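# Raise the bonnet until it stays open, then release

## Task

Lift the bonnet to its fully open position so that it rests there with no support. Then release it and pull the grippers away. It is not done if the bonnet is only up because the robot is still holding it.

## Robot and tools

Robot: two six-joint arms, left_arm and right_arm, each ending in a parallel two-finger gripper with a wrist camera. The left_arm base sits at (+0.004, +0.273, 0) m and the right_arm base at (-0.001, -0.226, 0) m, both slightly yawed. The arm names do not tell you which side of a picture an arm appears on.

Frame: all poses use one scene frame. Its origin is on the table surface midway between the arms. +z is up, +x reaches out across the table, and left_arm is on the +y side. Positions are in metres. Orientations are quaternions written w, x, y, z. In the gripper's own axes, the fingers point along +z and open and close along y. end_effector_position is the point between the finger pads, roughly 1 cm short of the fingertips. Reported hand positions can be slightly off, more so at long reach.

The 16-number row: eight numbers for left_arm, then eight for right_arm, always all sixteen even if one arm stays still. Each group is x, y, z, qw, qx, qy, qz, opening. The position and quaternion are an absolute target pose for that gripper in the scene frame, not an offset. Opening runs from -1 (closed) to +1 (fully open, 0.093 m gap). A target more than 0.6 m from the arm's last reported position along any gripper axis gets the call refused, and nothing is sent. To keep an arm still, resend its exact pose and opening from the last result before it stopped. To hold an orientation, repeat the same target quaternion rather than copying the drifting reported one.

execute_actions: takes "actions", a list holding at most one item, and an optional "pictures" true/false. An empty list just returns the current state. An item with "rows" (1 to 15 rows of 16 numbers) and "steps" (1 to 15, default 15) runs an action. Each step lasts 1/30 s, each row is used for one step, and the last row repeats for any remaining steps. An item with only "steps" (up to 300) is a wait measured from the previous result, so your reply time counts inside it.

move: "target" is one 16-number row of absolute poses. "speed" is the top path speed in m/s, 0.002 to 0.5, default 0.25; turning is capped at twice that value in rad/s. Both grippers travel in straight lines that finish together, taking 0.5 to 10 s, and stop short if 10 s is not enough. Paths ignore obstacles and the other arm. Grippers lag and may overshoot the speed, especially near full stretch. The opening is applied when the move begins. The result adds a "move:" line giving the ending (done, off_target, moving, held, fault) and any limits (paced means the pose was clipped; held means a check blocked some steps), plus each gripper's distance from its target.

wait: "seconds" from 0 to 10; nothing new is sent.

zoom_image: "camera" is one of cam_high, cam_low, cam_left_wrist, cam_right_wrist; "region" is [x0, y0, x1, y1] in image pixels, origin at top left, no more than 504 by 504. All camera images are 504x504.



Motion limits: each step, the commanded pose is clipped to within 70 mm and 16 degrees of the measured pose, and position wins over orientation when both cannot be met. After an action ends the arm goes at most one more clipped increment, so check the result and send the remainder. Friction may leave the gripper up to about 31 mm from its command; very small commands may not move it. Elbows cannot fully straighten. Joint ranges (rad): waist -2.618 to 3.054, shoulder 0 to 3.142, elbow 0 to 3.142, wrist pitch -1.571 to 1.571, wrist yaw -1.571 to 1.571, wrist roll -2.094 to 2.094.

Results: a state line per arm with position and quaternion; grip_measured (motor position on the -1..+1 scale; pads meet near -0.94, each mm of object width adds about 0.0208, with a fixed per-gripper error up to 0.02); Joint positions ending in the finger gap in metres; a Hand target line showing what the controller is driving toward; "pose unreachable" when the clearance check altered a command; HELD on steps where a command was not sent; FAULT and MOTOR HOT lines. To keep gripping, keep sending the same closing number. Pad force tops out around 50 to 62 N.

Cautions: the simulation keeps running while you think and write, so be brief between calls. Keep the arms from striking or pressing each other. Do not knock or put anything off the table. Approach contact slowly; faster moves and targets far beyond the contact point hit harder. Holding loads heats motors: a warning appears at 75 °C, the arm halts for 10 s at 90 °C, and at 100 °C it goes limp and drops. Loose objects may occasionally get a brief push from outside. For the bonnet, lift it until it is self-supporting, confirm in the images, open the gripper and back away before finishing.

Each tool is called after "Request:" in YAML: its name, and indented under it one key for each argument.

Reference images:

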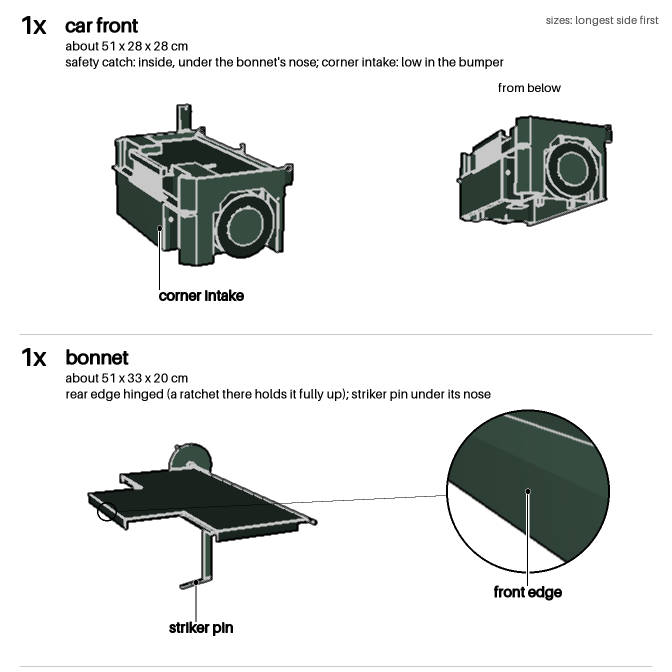

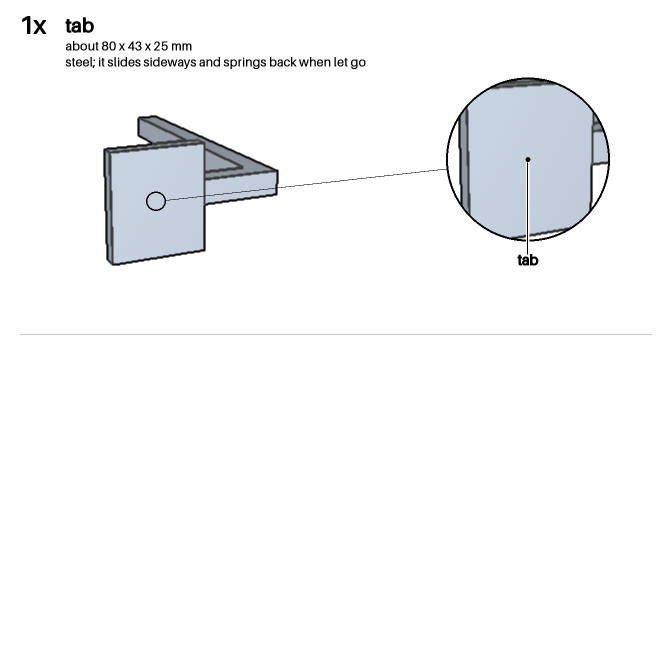

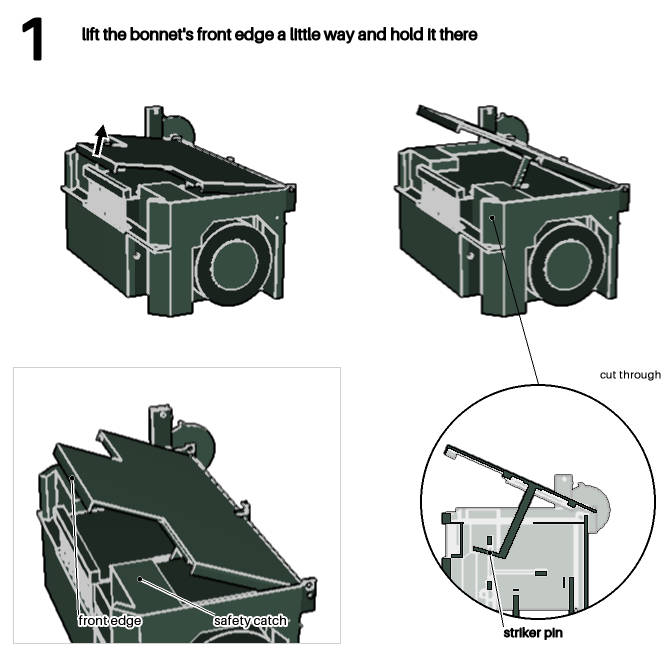

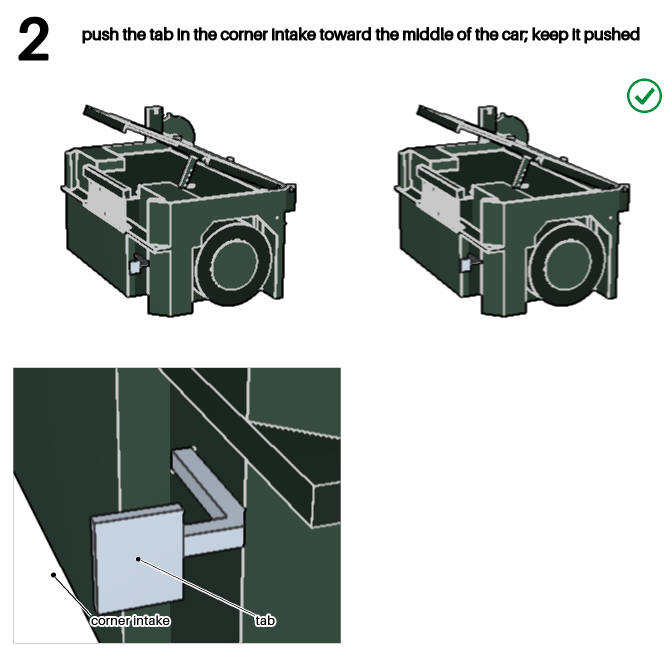

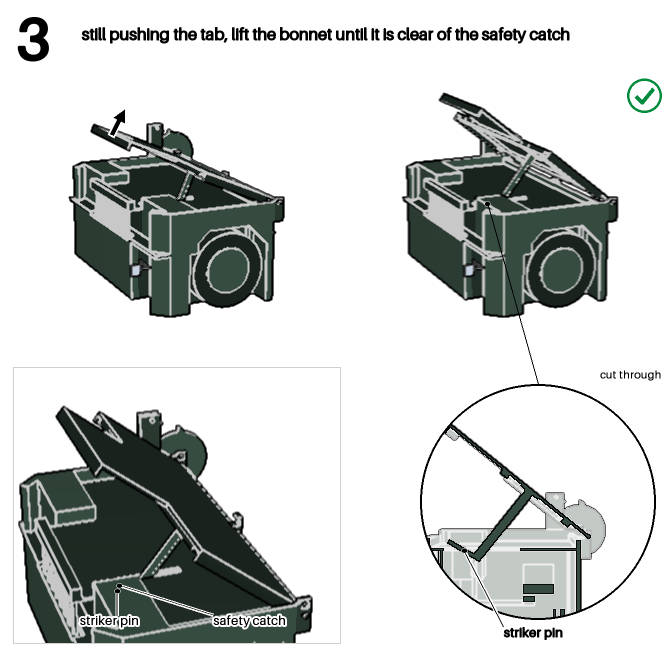

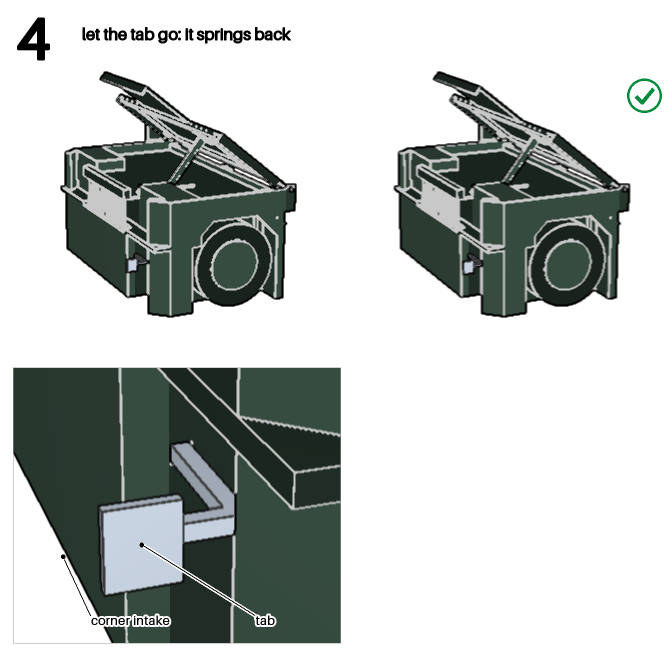

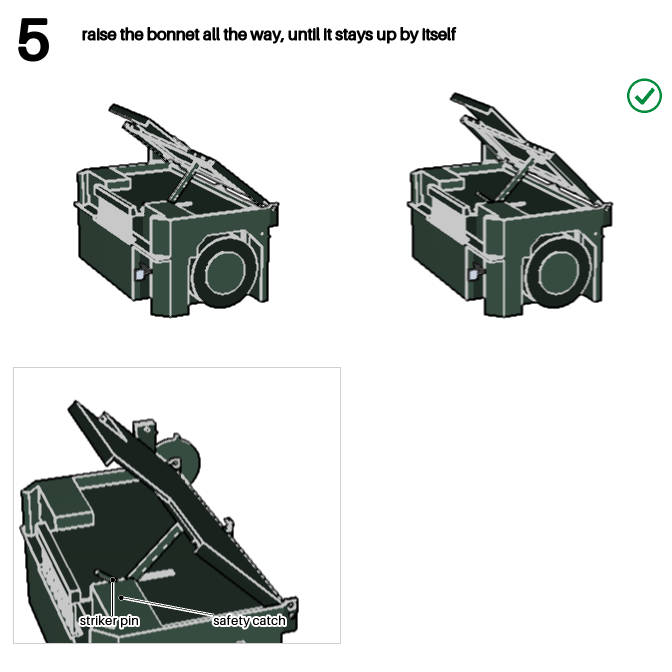

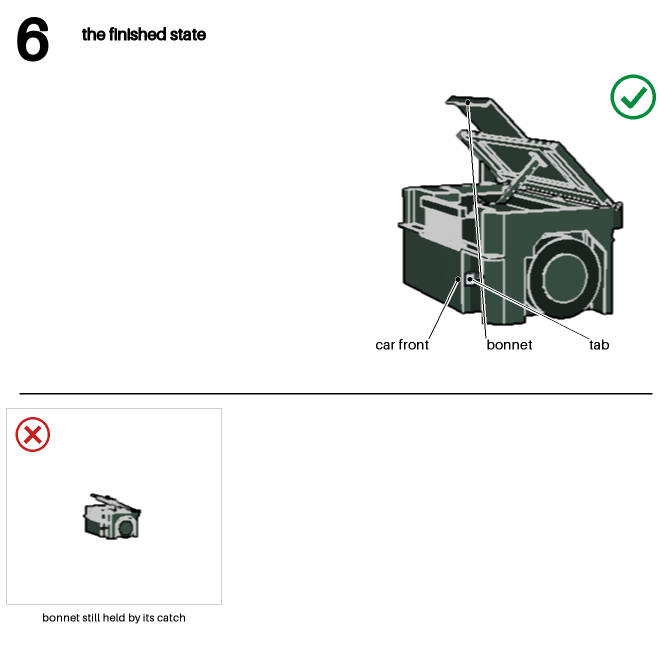

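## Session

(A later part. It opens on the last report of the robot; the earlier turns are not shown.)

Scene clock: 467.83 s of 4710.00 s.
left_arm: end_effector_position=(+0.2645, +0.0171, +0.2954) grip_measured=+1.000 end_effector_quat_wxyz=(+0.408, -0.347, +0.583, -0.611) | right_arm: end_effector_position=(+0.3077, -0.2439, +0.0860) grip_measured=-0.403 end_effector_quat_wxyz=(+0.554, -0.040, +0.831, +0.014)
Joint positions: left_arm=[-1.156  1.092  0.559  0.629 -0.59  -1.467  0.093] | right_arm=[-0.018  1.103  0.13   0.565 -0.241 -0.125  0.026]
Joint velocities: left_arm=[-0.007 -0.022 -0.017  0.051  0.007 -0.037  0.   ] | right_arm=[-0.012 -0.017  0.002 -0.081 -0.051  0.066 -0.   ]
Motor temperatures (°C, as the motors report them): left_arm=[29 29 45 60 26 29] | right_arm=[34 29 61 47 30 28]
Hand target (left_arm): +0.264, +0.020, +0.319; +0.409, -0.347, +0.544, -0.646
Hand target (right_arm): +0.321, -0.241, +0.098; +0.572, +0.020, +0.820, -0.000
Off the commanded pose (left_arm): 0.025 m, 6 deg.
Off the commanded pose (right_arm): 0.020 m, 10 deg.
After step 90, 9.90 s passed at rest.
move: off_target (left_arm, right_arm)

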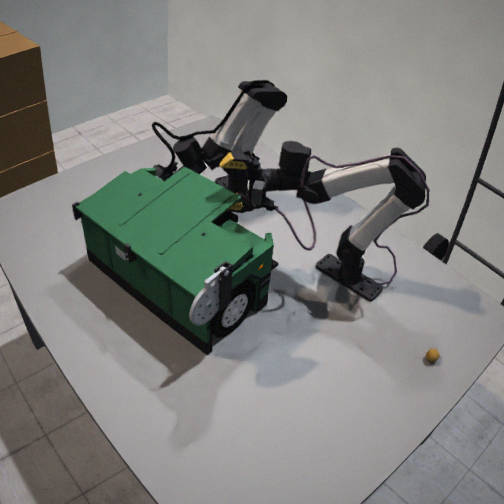

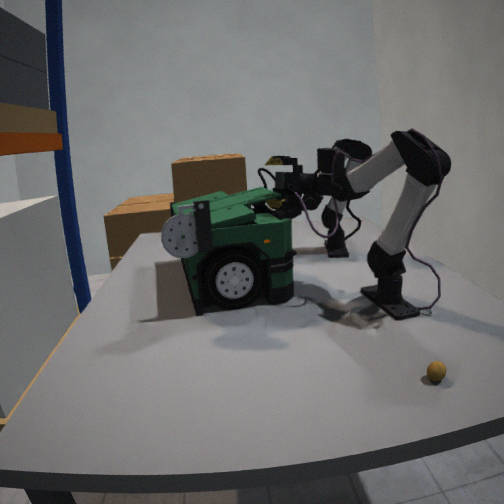

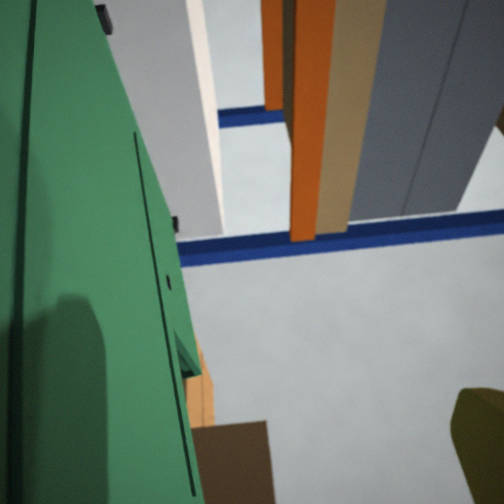

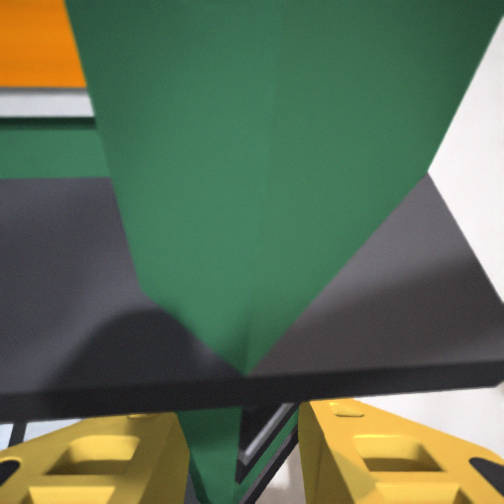

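Request:
execute_actions:
  actions: []

Scene clock: 479.93 s of 4710.00 s.
left_arm: end_effector_position=(+0.2645, +0.0170, +0.2954) grip_measured=+1.000 end_effector_quat_wxyz=(+0.408, -0.347, +0.583, -0.611) | right_arm: end_effector_position=(+0.3077, -0.2439, +0.0860) grip_measured=-0.403 end_effector_quat_wxyz=(+0.554, -0.040, +0.831, +0.014)
Joint positions: left_arm=[-1.156  1.093  0.559  0.63  -0.59  -1.467  0.093] | right_arm=[-0.018  1.103  0.13   0.565 -0.241 -0.125  0.026]
Joint velocities: left_arm=[ 0.002  0.007 -0.002 -0.037 -0.022 -0.037  0.   ] | right_arm=[-0.007  0.012 -0.002  0.022 -0.022 -0.022 -0.001]
Motor temperatures (°C, as the motors report them): left_arm=[29 29 45 61 26 29] | right_arm=[37 29 57 50 33 29]
Hand target (left_arm): +0.264, +0.020, +0.319; +0.409, -0.347, +0.544, -0.646
Hand target (right_arm): +0.321, -0.241, +0.098; +0.572, +0.020, +0.820, -0.000
Off the commanded pose (left_arm): 0.025 m, 6 deg.
Off the commanded pose (right_arm): 0.020 m, 10 deg.
Steps of this call (steps 1 to 90: nothing new was sent; then 9.10 s passed at rest). Readings (end_effector_position):
1: left_arm (+0.2645, +0.0171, +0.2955) | right_arm (+0.3077, -0.2439, +0.0860)
2: left_arm (+0.2645, +0.0171, +0.2956) | right_arm (+0.3077, -0.2439, +0.0860)
4: left_arm (+0.2645, +0.0171, +0.2956) | right_arm (+0.3077, -0.2439, +0.0860)
8: left_arm (+0.2645, +0.0170, +0.2954) | right_arm (+0.3077, -0.2439, +0.0860)
90: the state above

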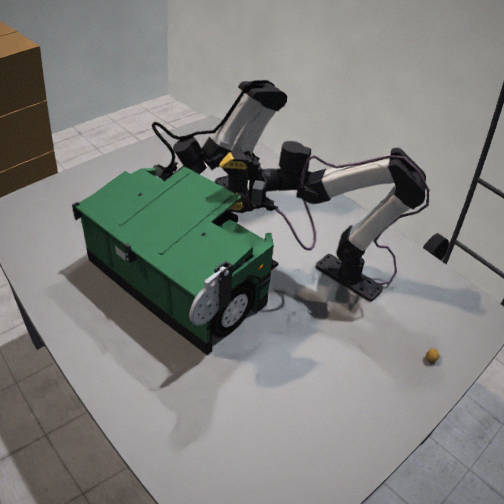

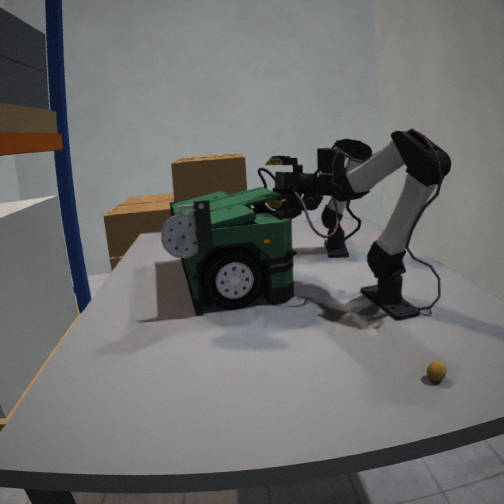

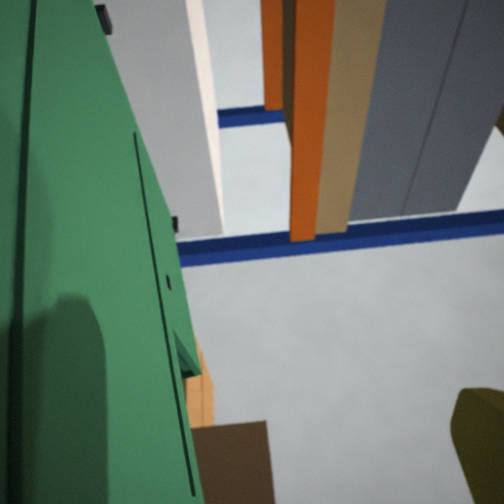

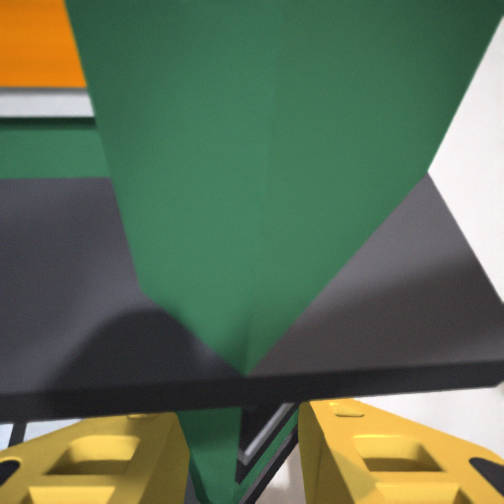

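Request:
move:
  target: [0.264,0.018,0.297,0.41,-0.345,0.54,-0.645,1, 0.255,-0.245,0.10,0.572,-0.071,0.816,-0.05,-0.4]
  speed: 0.1

Request:
move:
  target: [0.264,0.018,0.297,0.41,-0.345,0.54,-0.645,1, 0.255,-0.232,0.10,0.572,-0.071,0.816,-0.05,-1]
  speed: 0.1

Scene clock: 488.10 s of 4710.00 s.
left_arm: end_effector_position=(+0.2641, +0.0178, +0.2955) grip_measured=+1.000 end_effector_quat_wxyz=(-0.408, +0.348, -0.550, +0.640) | right_arm: end_effector_position=(+0.3033, -0.2454, +0.0876) grip_measured=-0.403 end_effector_quat_wxyz=(+0.549, -0.057, +0.834, -0.012)
Joint positions: left_arm=[-1.156  1.135  0.503  0.816 -0.591 -1.464  0.093] | right_arm=[-0.003  1.042  0.131  0.493 -0.2   -0.178  0.026]
Joint velocities: left_arm=[-0.007  0.007 -0.032 -0.022  0.007  0.022  0.   ] | right_arm=[ 0.012 -0.022  0.022 -0.022  0.066  0.007  0.   ]
Motor temperatures (°C, as the motors report them): left_arm=[29 29 44 61 26 29] | right_arm=[39 30 55 51 33 30]
Hand target (left_arm): +0.264, +0.018, +0.297; -0.410, +0.346, -0.542, +0.647
Hand target (right_arm): +0.277, -0.246, +0.086; +0.574, -0.072, +0.815, -0.047
Off the commanded pose (left_arm): 0.001 m, 1 deg.
Off the commanded pose (right_arm): 0.050 m, 6 deg.
After step 90, 4.10 s passed at rest.
move: off_target (right_arm)

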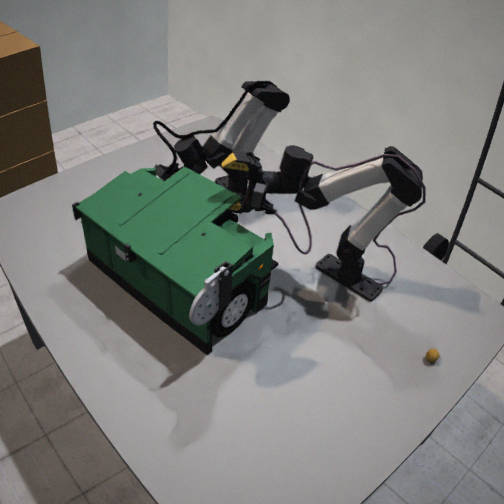

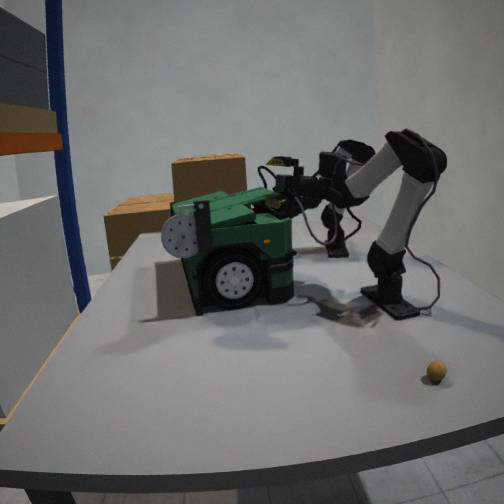

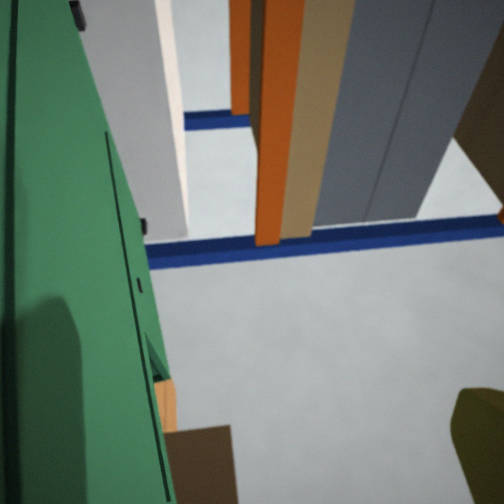

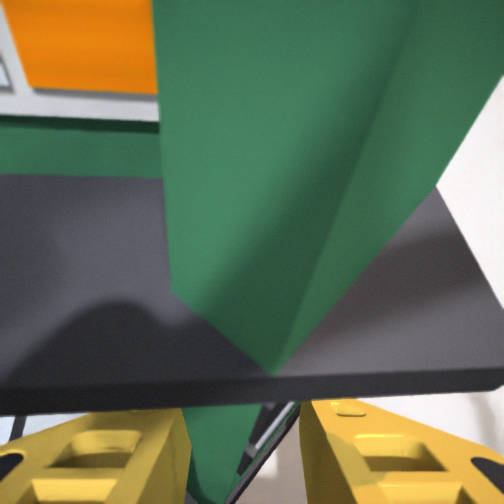

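Scene clock: 488.87 s of 4710.00 s.
left_arm: end_effector_position=(+0.2641, +0.0179, +0.2957) grip_measured=+1.000 end_effector_quat_wxyz=(-0.408, +0.348, -0.550, +0.640) | right_arm: end_effector_position=(+0.3031, -0.2429, +0.0878) grip_measured=-0.667 end_effector_quat_wxyz=(+0.545, -0.051, +0.836, -0.022)
Joint positions: left_arm=[-1.156  1.135  0.503  0.817 -0.591 -1.463  0.093] | right_arm=[ 0.038  1.027  0.134  0.473 -0.139 -0.163  0.013]
Joint velocities: left_arm=[-0.012  0.007 -0.002 -0.007  0.007  0.007  0.   ] | right_arm=[ 0.012 -0.002 -0.007 -0.051 -0.037 -0.095 -0.001]
Motor temperatures (°C, as the motors report them): left_arm=[29 29 44 61 26 29] | right_arm=[39 30 55 51 33 30]
Hand target (left_arm): +0.264, +0.018, +0.297; -0.411, +0.346, -0.542, +0.646
Hand target (right_arm): +0.278, -0.235, +0.086; +0.573, -0.072, +0.815, -0.044
Off the commanded pose (left_arm): 0.001 m, 1 deg.
Off the commanded pose (right_arm): 0.051 m, 6 deg.
move: off_target (right_arm)

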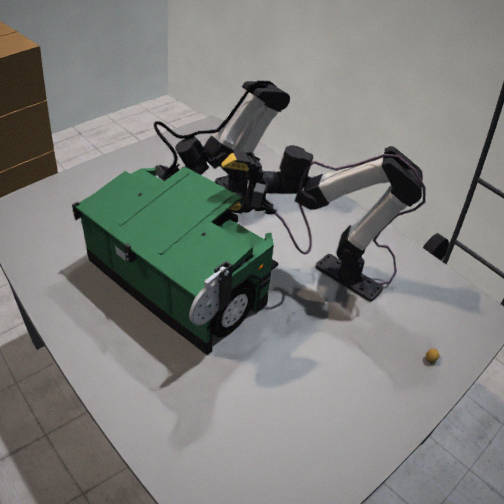

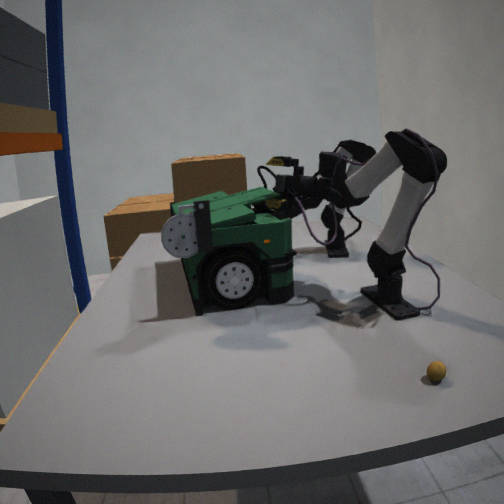

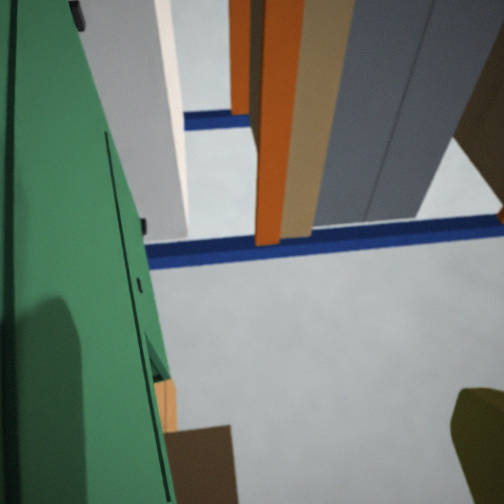

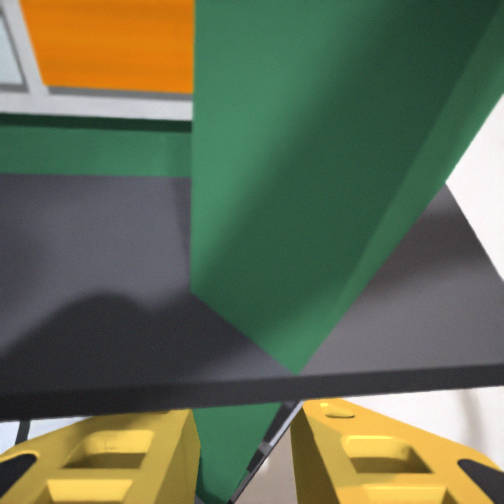

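Request:
move:
  target: [0.264,0.018,0.297,0.41,-0.345,0.54,-0.645,1, 0.22,-0.25,0.09,0.572,-0.071,0.816,-0.05,-0.2]
  speed: 0.1

Scene clock: 493.30 s of 4710.00 s.
left_arm: end_effector_position=(+0.2641, +0.0179, +0.2957) grip_measured=+1.000 end_effector_quat_wxyz=(-0.408, +0.348, -0.550, +0.640) | right_arm: end_effector_position=(+0.3035, -0.2502, +0.0880) grip_measured=-0.205 end_effector_quat_wxyz=(+0.547, -0.057, +0.835, -0.016)
Joint positions: left_arm=[-1.156  1.135  0.503  0.817 -0.591 -1.463  0.093] | right_arm=[-0.027  1.044  0.138  0.484 -0.215 -0.194  0.035]
Joint velocities: left_arm=[ 0.002 -0.007 -0.022  0.11   0.007  0.051  0.   ] | right_arm=[-0.022 -0.007 -0.022 -0.037 -0.066 -0.037  0.001]
Motor temperatures (°C, as the motors report them): left_arm=[29 29 44 60 26 29] | right_arm=[38 35 53 50 32 29]
Hand target (left_arm): +0.264, +0.018, +0.297; -0.411, +0.346, -0.542, +0.646
Hand target (right_arm): +0.272, -0.252, +0.073; +0.554, -0.074, +0.828, -0.045
Off the commanded pose (left_arm): 0.001 m, 1 deg.
Off the commanded pose (right_arm): 0.084 m, 5 deg; position clipped at the last step of the last action.
joint sent to its limit (right arm) — the command would take joint 3 (elbow) past its lower limit, so that joint was sent only as far as its limit.
After step 90, 0.33 s passed at rest.
move: off_target (right_arm); limits=paced

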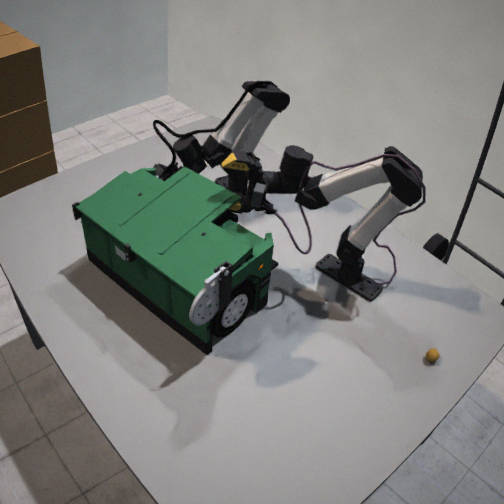

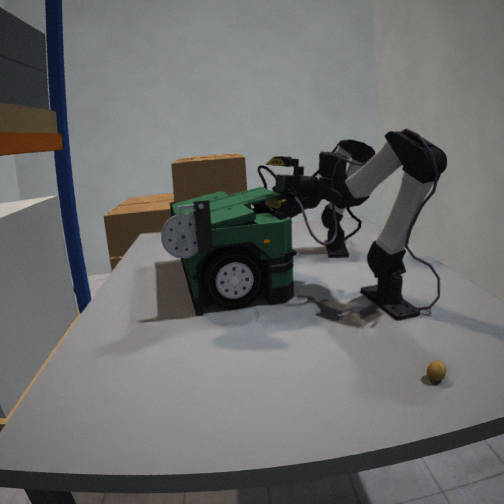

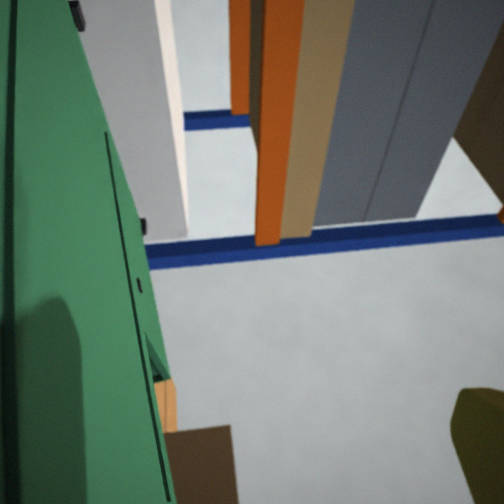

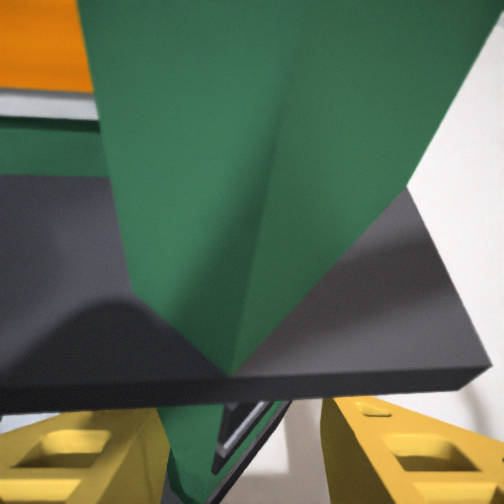

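Request:
move:
  target: [0.264,0.018,0.297,0.41,-0.345,0.54,-0.645,1, 0.26,-0.25,0.10,0.460,-0.077,0.884,0.04,-0.2]
  speed: 0.1

Scene clock: 499.63 s of 4710.00 s.
left_arm: end_effector_position=(+0.2644, +0.0171, +0.2925) grip_measured=+1.000 end_effector_quat_wxyz=(-0.408, +0.347, -0.554, +0.637) | right_arm: end_effector_position=(+0.2585, -0.2491, +0.0920) grip_measured=-0.202 end_effector_quat_wxyz=(+0.456, -0.073, +0.886, +0.038)
Joint positions: left_arm=[-1.156  1.141  0.499  0.818 -0.589 -1.462  0.093] | right_arm=[-0.181  0.768  0.288 -0.209 -0.412 -0.317  0.036]
Joint velocities: left_arm=[-0.007 -0.002 -0.002 -0.022  0.007  0.095  0.   ] | right_arm=[ 0.012 -0.007  0.012 -0.081  0.066 -0.051 -0.   ]
Motor temperatures (°C, as the motors report them): left_arm=[29 29 43 59 26 29] | right_arm=[37 39 51 48 32 29]
Hand target (left_arm): +0.264, +0.018, +0.297; -0.411, +0.346, -0.542, +0.646
Hand target (right_arm): +0.261, -0.251, +0.099; +0.460, -0.075, +0.884, +0.037
Off the commanded pose (left_arm): 0.005 m, 2 deg.
Off the commanded pose (right_arm): 0.008 m, 1 deg.
After step 90, 1.43 s passed at rest.
move: done

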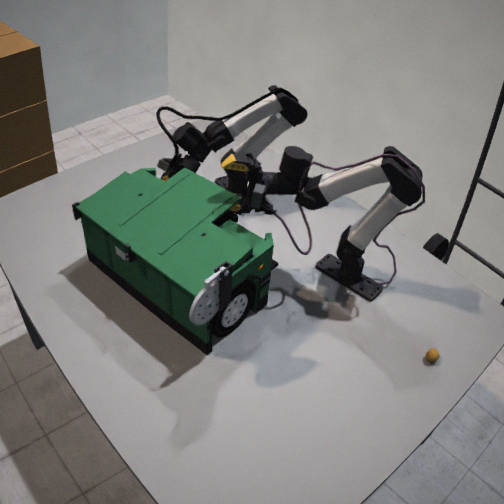

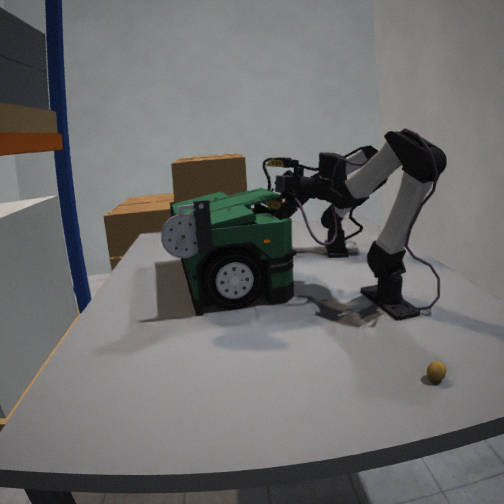

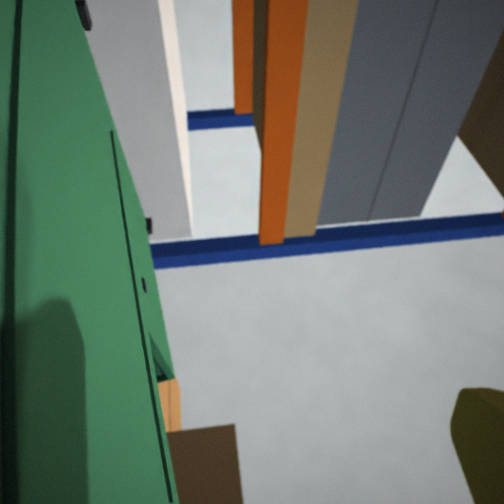

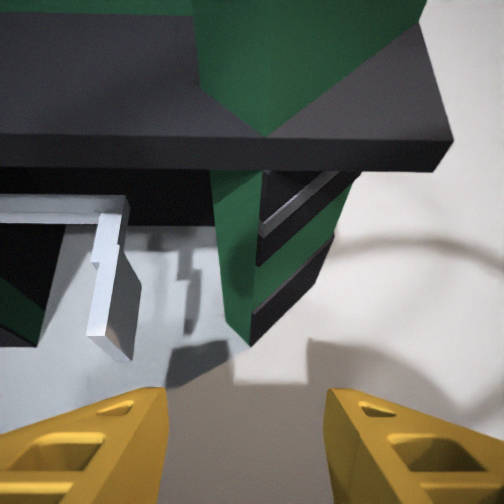

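Request:
move:
  target: [0.264,0.018,0.297,0.41,-0.345,0.54,-0.645,1, 0.258,-0.226,0.105,0.460,-0.077,0.884,0.04,-1]
  speed: 0.1

Scene clock: 504.10 s of 4710.00 s.
left_arm: end_effector_position=(+0.2644, +0.0171, +0.2925) grip_measured=+1.000 end_effector_quat_wxyz=(-0.408, +0.347, -0.554, +0.637) | right_arm: end_effector_position=(+0.2557, -0.2259, +0.0950) grip_measured=-0.985 end_effector_quat_wxyz=(+0.451, -0.077, +0.888, +0.046)
Joint positions: left_arm=[-1.156  1.141  0.499  0.818 -0.589 -1.462  0.093] | right_arm=[-0.033  0.707  0.288 -0.25  -0.314 -0.224  0.   ]
Joint velocities: left_arm=[ 0.017 -0.007  0.002 -0.022 -0.037 -0.022  0.   ] | right_arm=[ 0.012  0.007 -0.007 -0.007 -0.051  0.066  0.   ]
Motor temperatures (°C, as the motors report them): left_arm=[29 29 43 59 26 29] | right_arm=[36 38 51 47 31 29]
Hand target (left_arm): +0.264, +0.018, +0.297; -0.411, +0.346, -0.542, +0.646
Hand target (right_arm): +0.258, -0.226, +0.105; +0.460, -0.076, +0.884, +0.042
Off the commanded pose (left_arm): 0.005 m, 2 deg.
Off the commanded pose (right_arm): 0.010 m, 1 deg.
After step 90, 0.53 s passed at rest.
move: done

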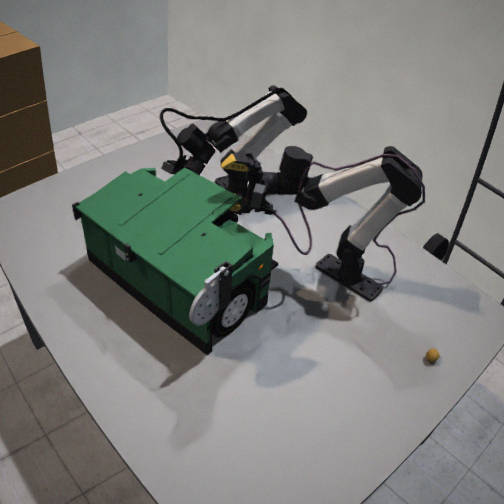

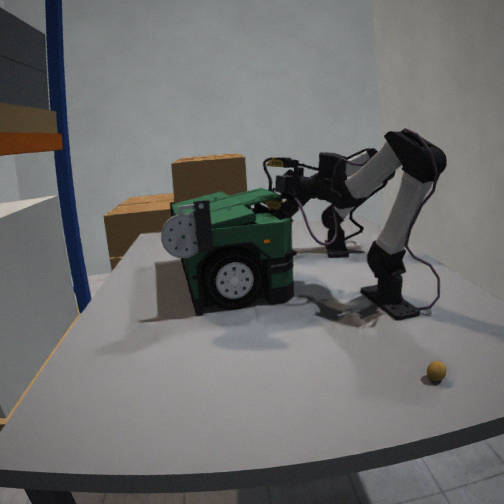

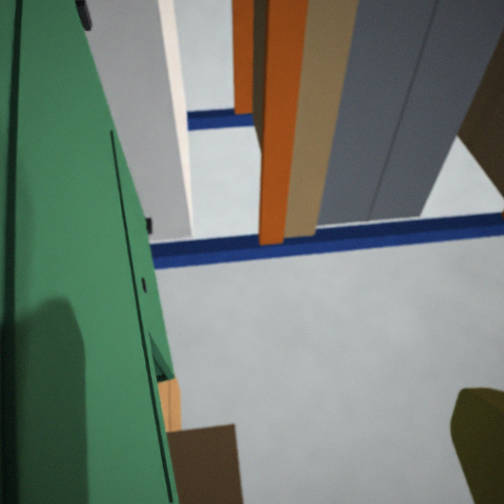

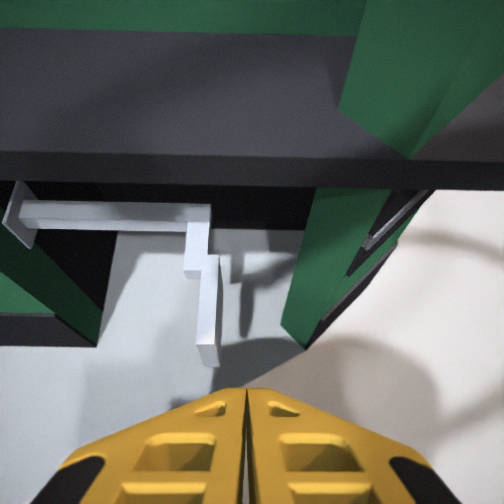

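Request:
move:
  target: [0.264,0.018,0.297,0.41,-0.345,0.54,-0.645,1, 0.305,-0.228,0.10,0.535,-0.073,0.84,0.047,-1]
  speed: 0.05

Scene clock: 515.53 s of 4710.00 s.
left_arm: end_effector_position=(+0.2644, +0.0171, +0.2925) grip_measured=+1.000 end_effector_quat_wxyz=(-0.408, +0.347, -0.554, +0.637) | right_arm: end_effector_position=(+0.2942, -0.2321, +0.1052) grip_measured=-0.985 end_effector_quat_wxyz=(+0.525, -0.064, +0.848, +0.043)
Joint positions: left_arm=[-1.156  1.141  0.499  0.818 -0.589 -1.462  0.093] | right_arm=[-0.03   0.89   0.226  0.177 -0.318 -0.157  0.   ]
Joint velocities: left_arm=[ 0.012 -0.002  0.022 -0.037 -0.022  0.125  0.   ] | right_arm=[ 0.007 -0.002 -0.007  0.037 -0.037 -0.022  0.   ]
Motor temperatures (°C, as the motors report them): left_arm=[29 29 43 58 26 29] | right_arm=[34 35 51 47 30 28]
Hand target (left_arm): +0.264, +0.018, +0.297; -0.411, +0.346, -0.542, +0.646
Hand target (right_arm): +0.302, -0.227, +0.101; +0.532, -0.075, +0.842, +0.048
Off the commanded pose (left_arm): 0.005 m, 2 deg.
Off the commanded pose (right_arm): 0.013 m, 2 deg.
After step 90, 6.23 s passed at rest.
move: off_target (right_arm)

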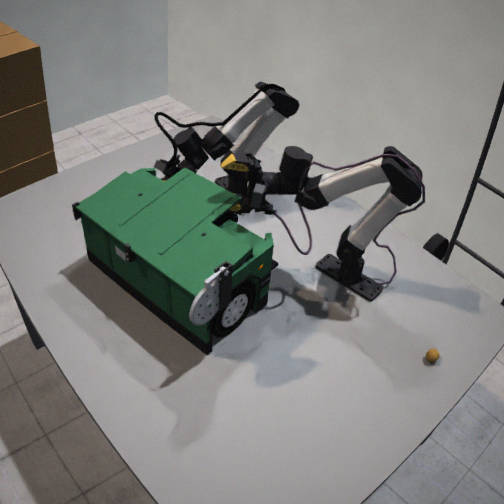

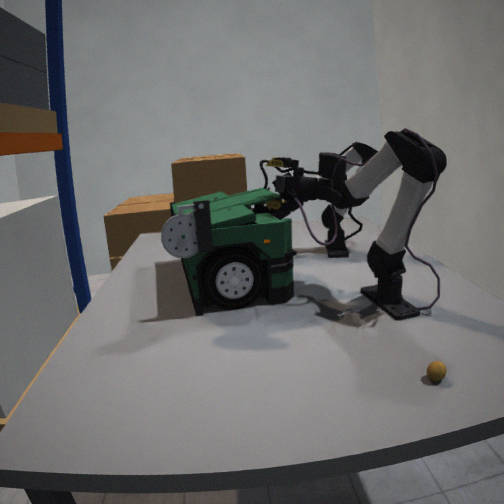

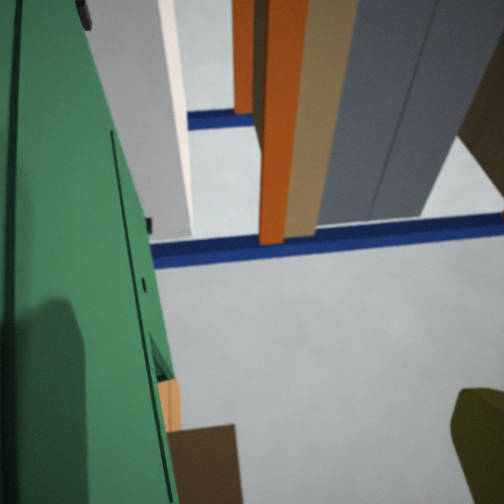

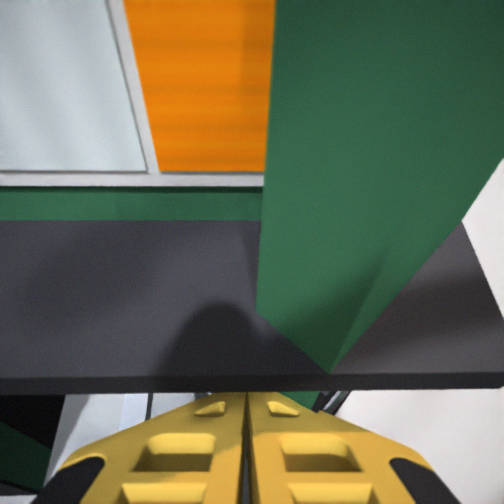

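Request:
move:
  target: [0.264,0.018,0.297,0.41,-0.345,0.54,-0.645,1, 0.325,-0.23,0.095,0.555,-0.071,0.827,0.048,-1]
  speed: 0.05

Request:
move:
  target: [0.264,0.018,0.31,0.41,-0.345,0.54,-0.645,1, 0.325,-0.23,0.095,0.555,-0.071,0.827,0.048,0.2]
  speed: 0.05

Scene clock: 522.47 s of 4710.00 s.
left_arm: end_effector_position=(+0.2644, +0.0171, +0.2925) grip_measured=+1.000 end_effector_quat_wxyz=(-0.408, +0.347, -0.554, +0.637) | right_arm: end_effector_position=(+0.2955, -0.2311, +0.1044) grip_measured=-0.985 end_effector_quat_wxyz=(+0.533, -0.061, +0.842, +0.061)
Joint positions: left_arm=[-1.156  1.141  0.499  0.818 -0.589 -1.462  0.093] | right_arm=[-0.054  0.914  0.21   0.232 -0.37  -0.141  0.   ]
Joint velocities: left_arm=[-0.007 -0.012  0.007 -0.037  0.007  0.007  0.   ] | right_arm=[-0.022  0.012 -0.042  0.022 -0.037  0.022  0.   ]
Motor temperatures (°C, as the motors report them): left_arm=[29 29 42 58 26 29] | right_arm=[34 34 50 50 30 28]
Hand target (left_arm): +0.264, +0.018, +0.297; -0.411, +0.346, -0.542, +0.646
Hand target (right_arm): +0.313, -0.229, +0.099; +0.541, -0.073, +0.836, +0.049
Off the commanded pose (left_arm): 0.005 m, 2 deg.
Off the commanded pose (right_arm): 0.031 m, 4 deg.
After step 90, 2.77 s passed at rest.
move: off_target (right_arm)

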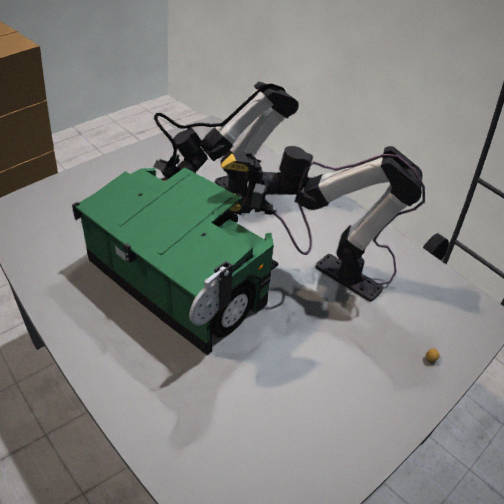

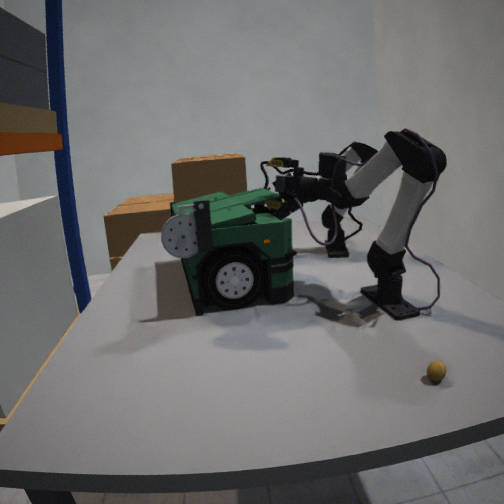

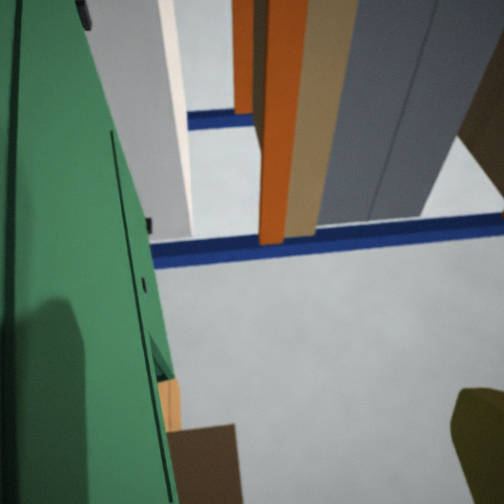

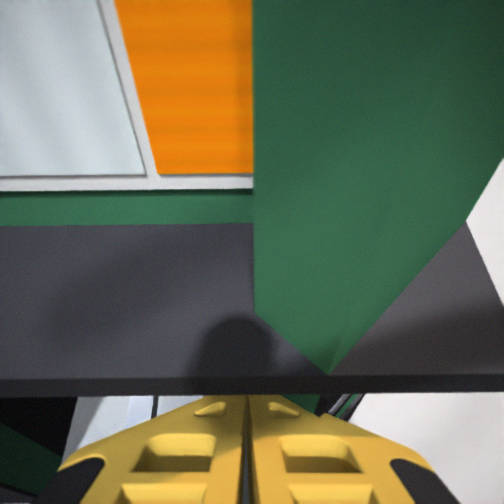

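Scene clock: 523.33 s of 4710.00 s.
left_arm: end_effector_position=(+0.2647, +0.0165, +0.2887) grip_measured=+1.000 end_effector_quat_wxyz=(-0.409, +0.347, -0.560, +0.631) | right_arm: end_effector_position=(+0.2867, -0.2076, +0.1066) grip_measured=+0.195 end_effector_quat_wxyz=(+0.531, -0.100, +0.834, +0.114)
Joint positions: left_arm=[-1.156  1.141  0.499  0.8   -0.589 -1.462  0.093] | right_arm=[-0.047  0.88   0.203  0.192 -0.495 -0.152  0.055]
Joint velocities: left_arm=[-0.012 -0.002 -0.012 -0.066  0.022  0.007  0.   ] | right_arm=[-0.012  0.002 -0.007 -0.11  -0.037 -0.022 -0.   ]
Motor temperatures (°C, as the motors report them): left_arm=[29 29 42 58 26 29] | right_arm=[34 34 50 50 30 28]
Hand target (left_arm): +0.264, +0.019, +0.310; -0.411, +0.346, -0.541, +0.647
Hand target (right_arm): +0.307, -0.230, +0.102; +0.542, -0.076, +0.835, +0.054
Off the commanded pose (left_arm): 0.021 m, 3 deg.
Off the commanded pose (right_arm): 0.046 m, 9 deg.
move: off_target (left_arm, right_arm)

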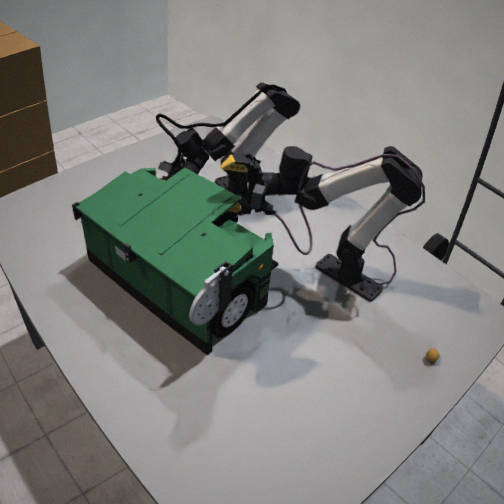

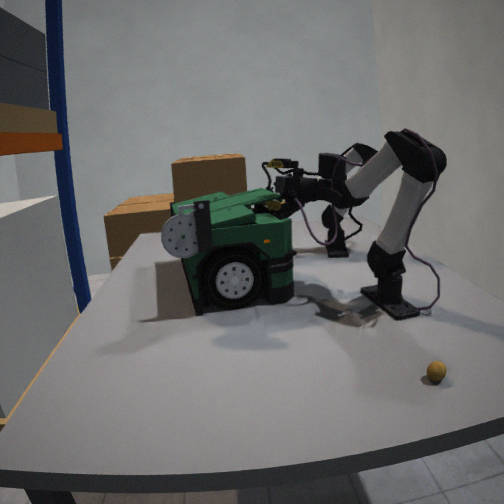

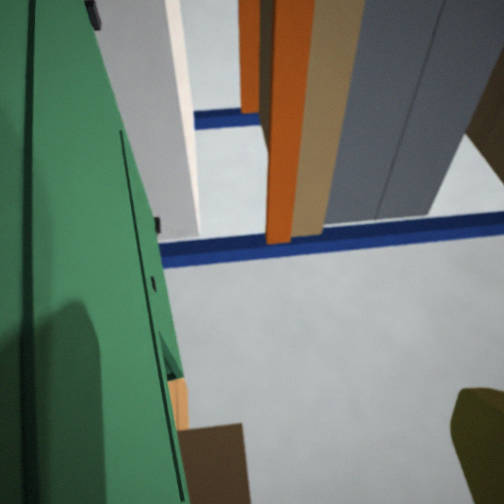

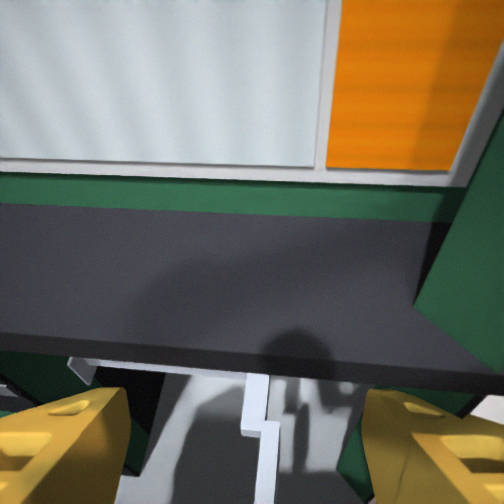

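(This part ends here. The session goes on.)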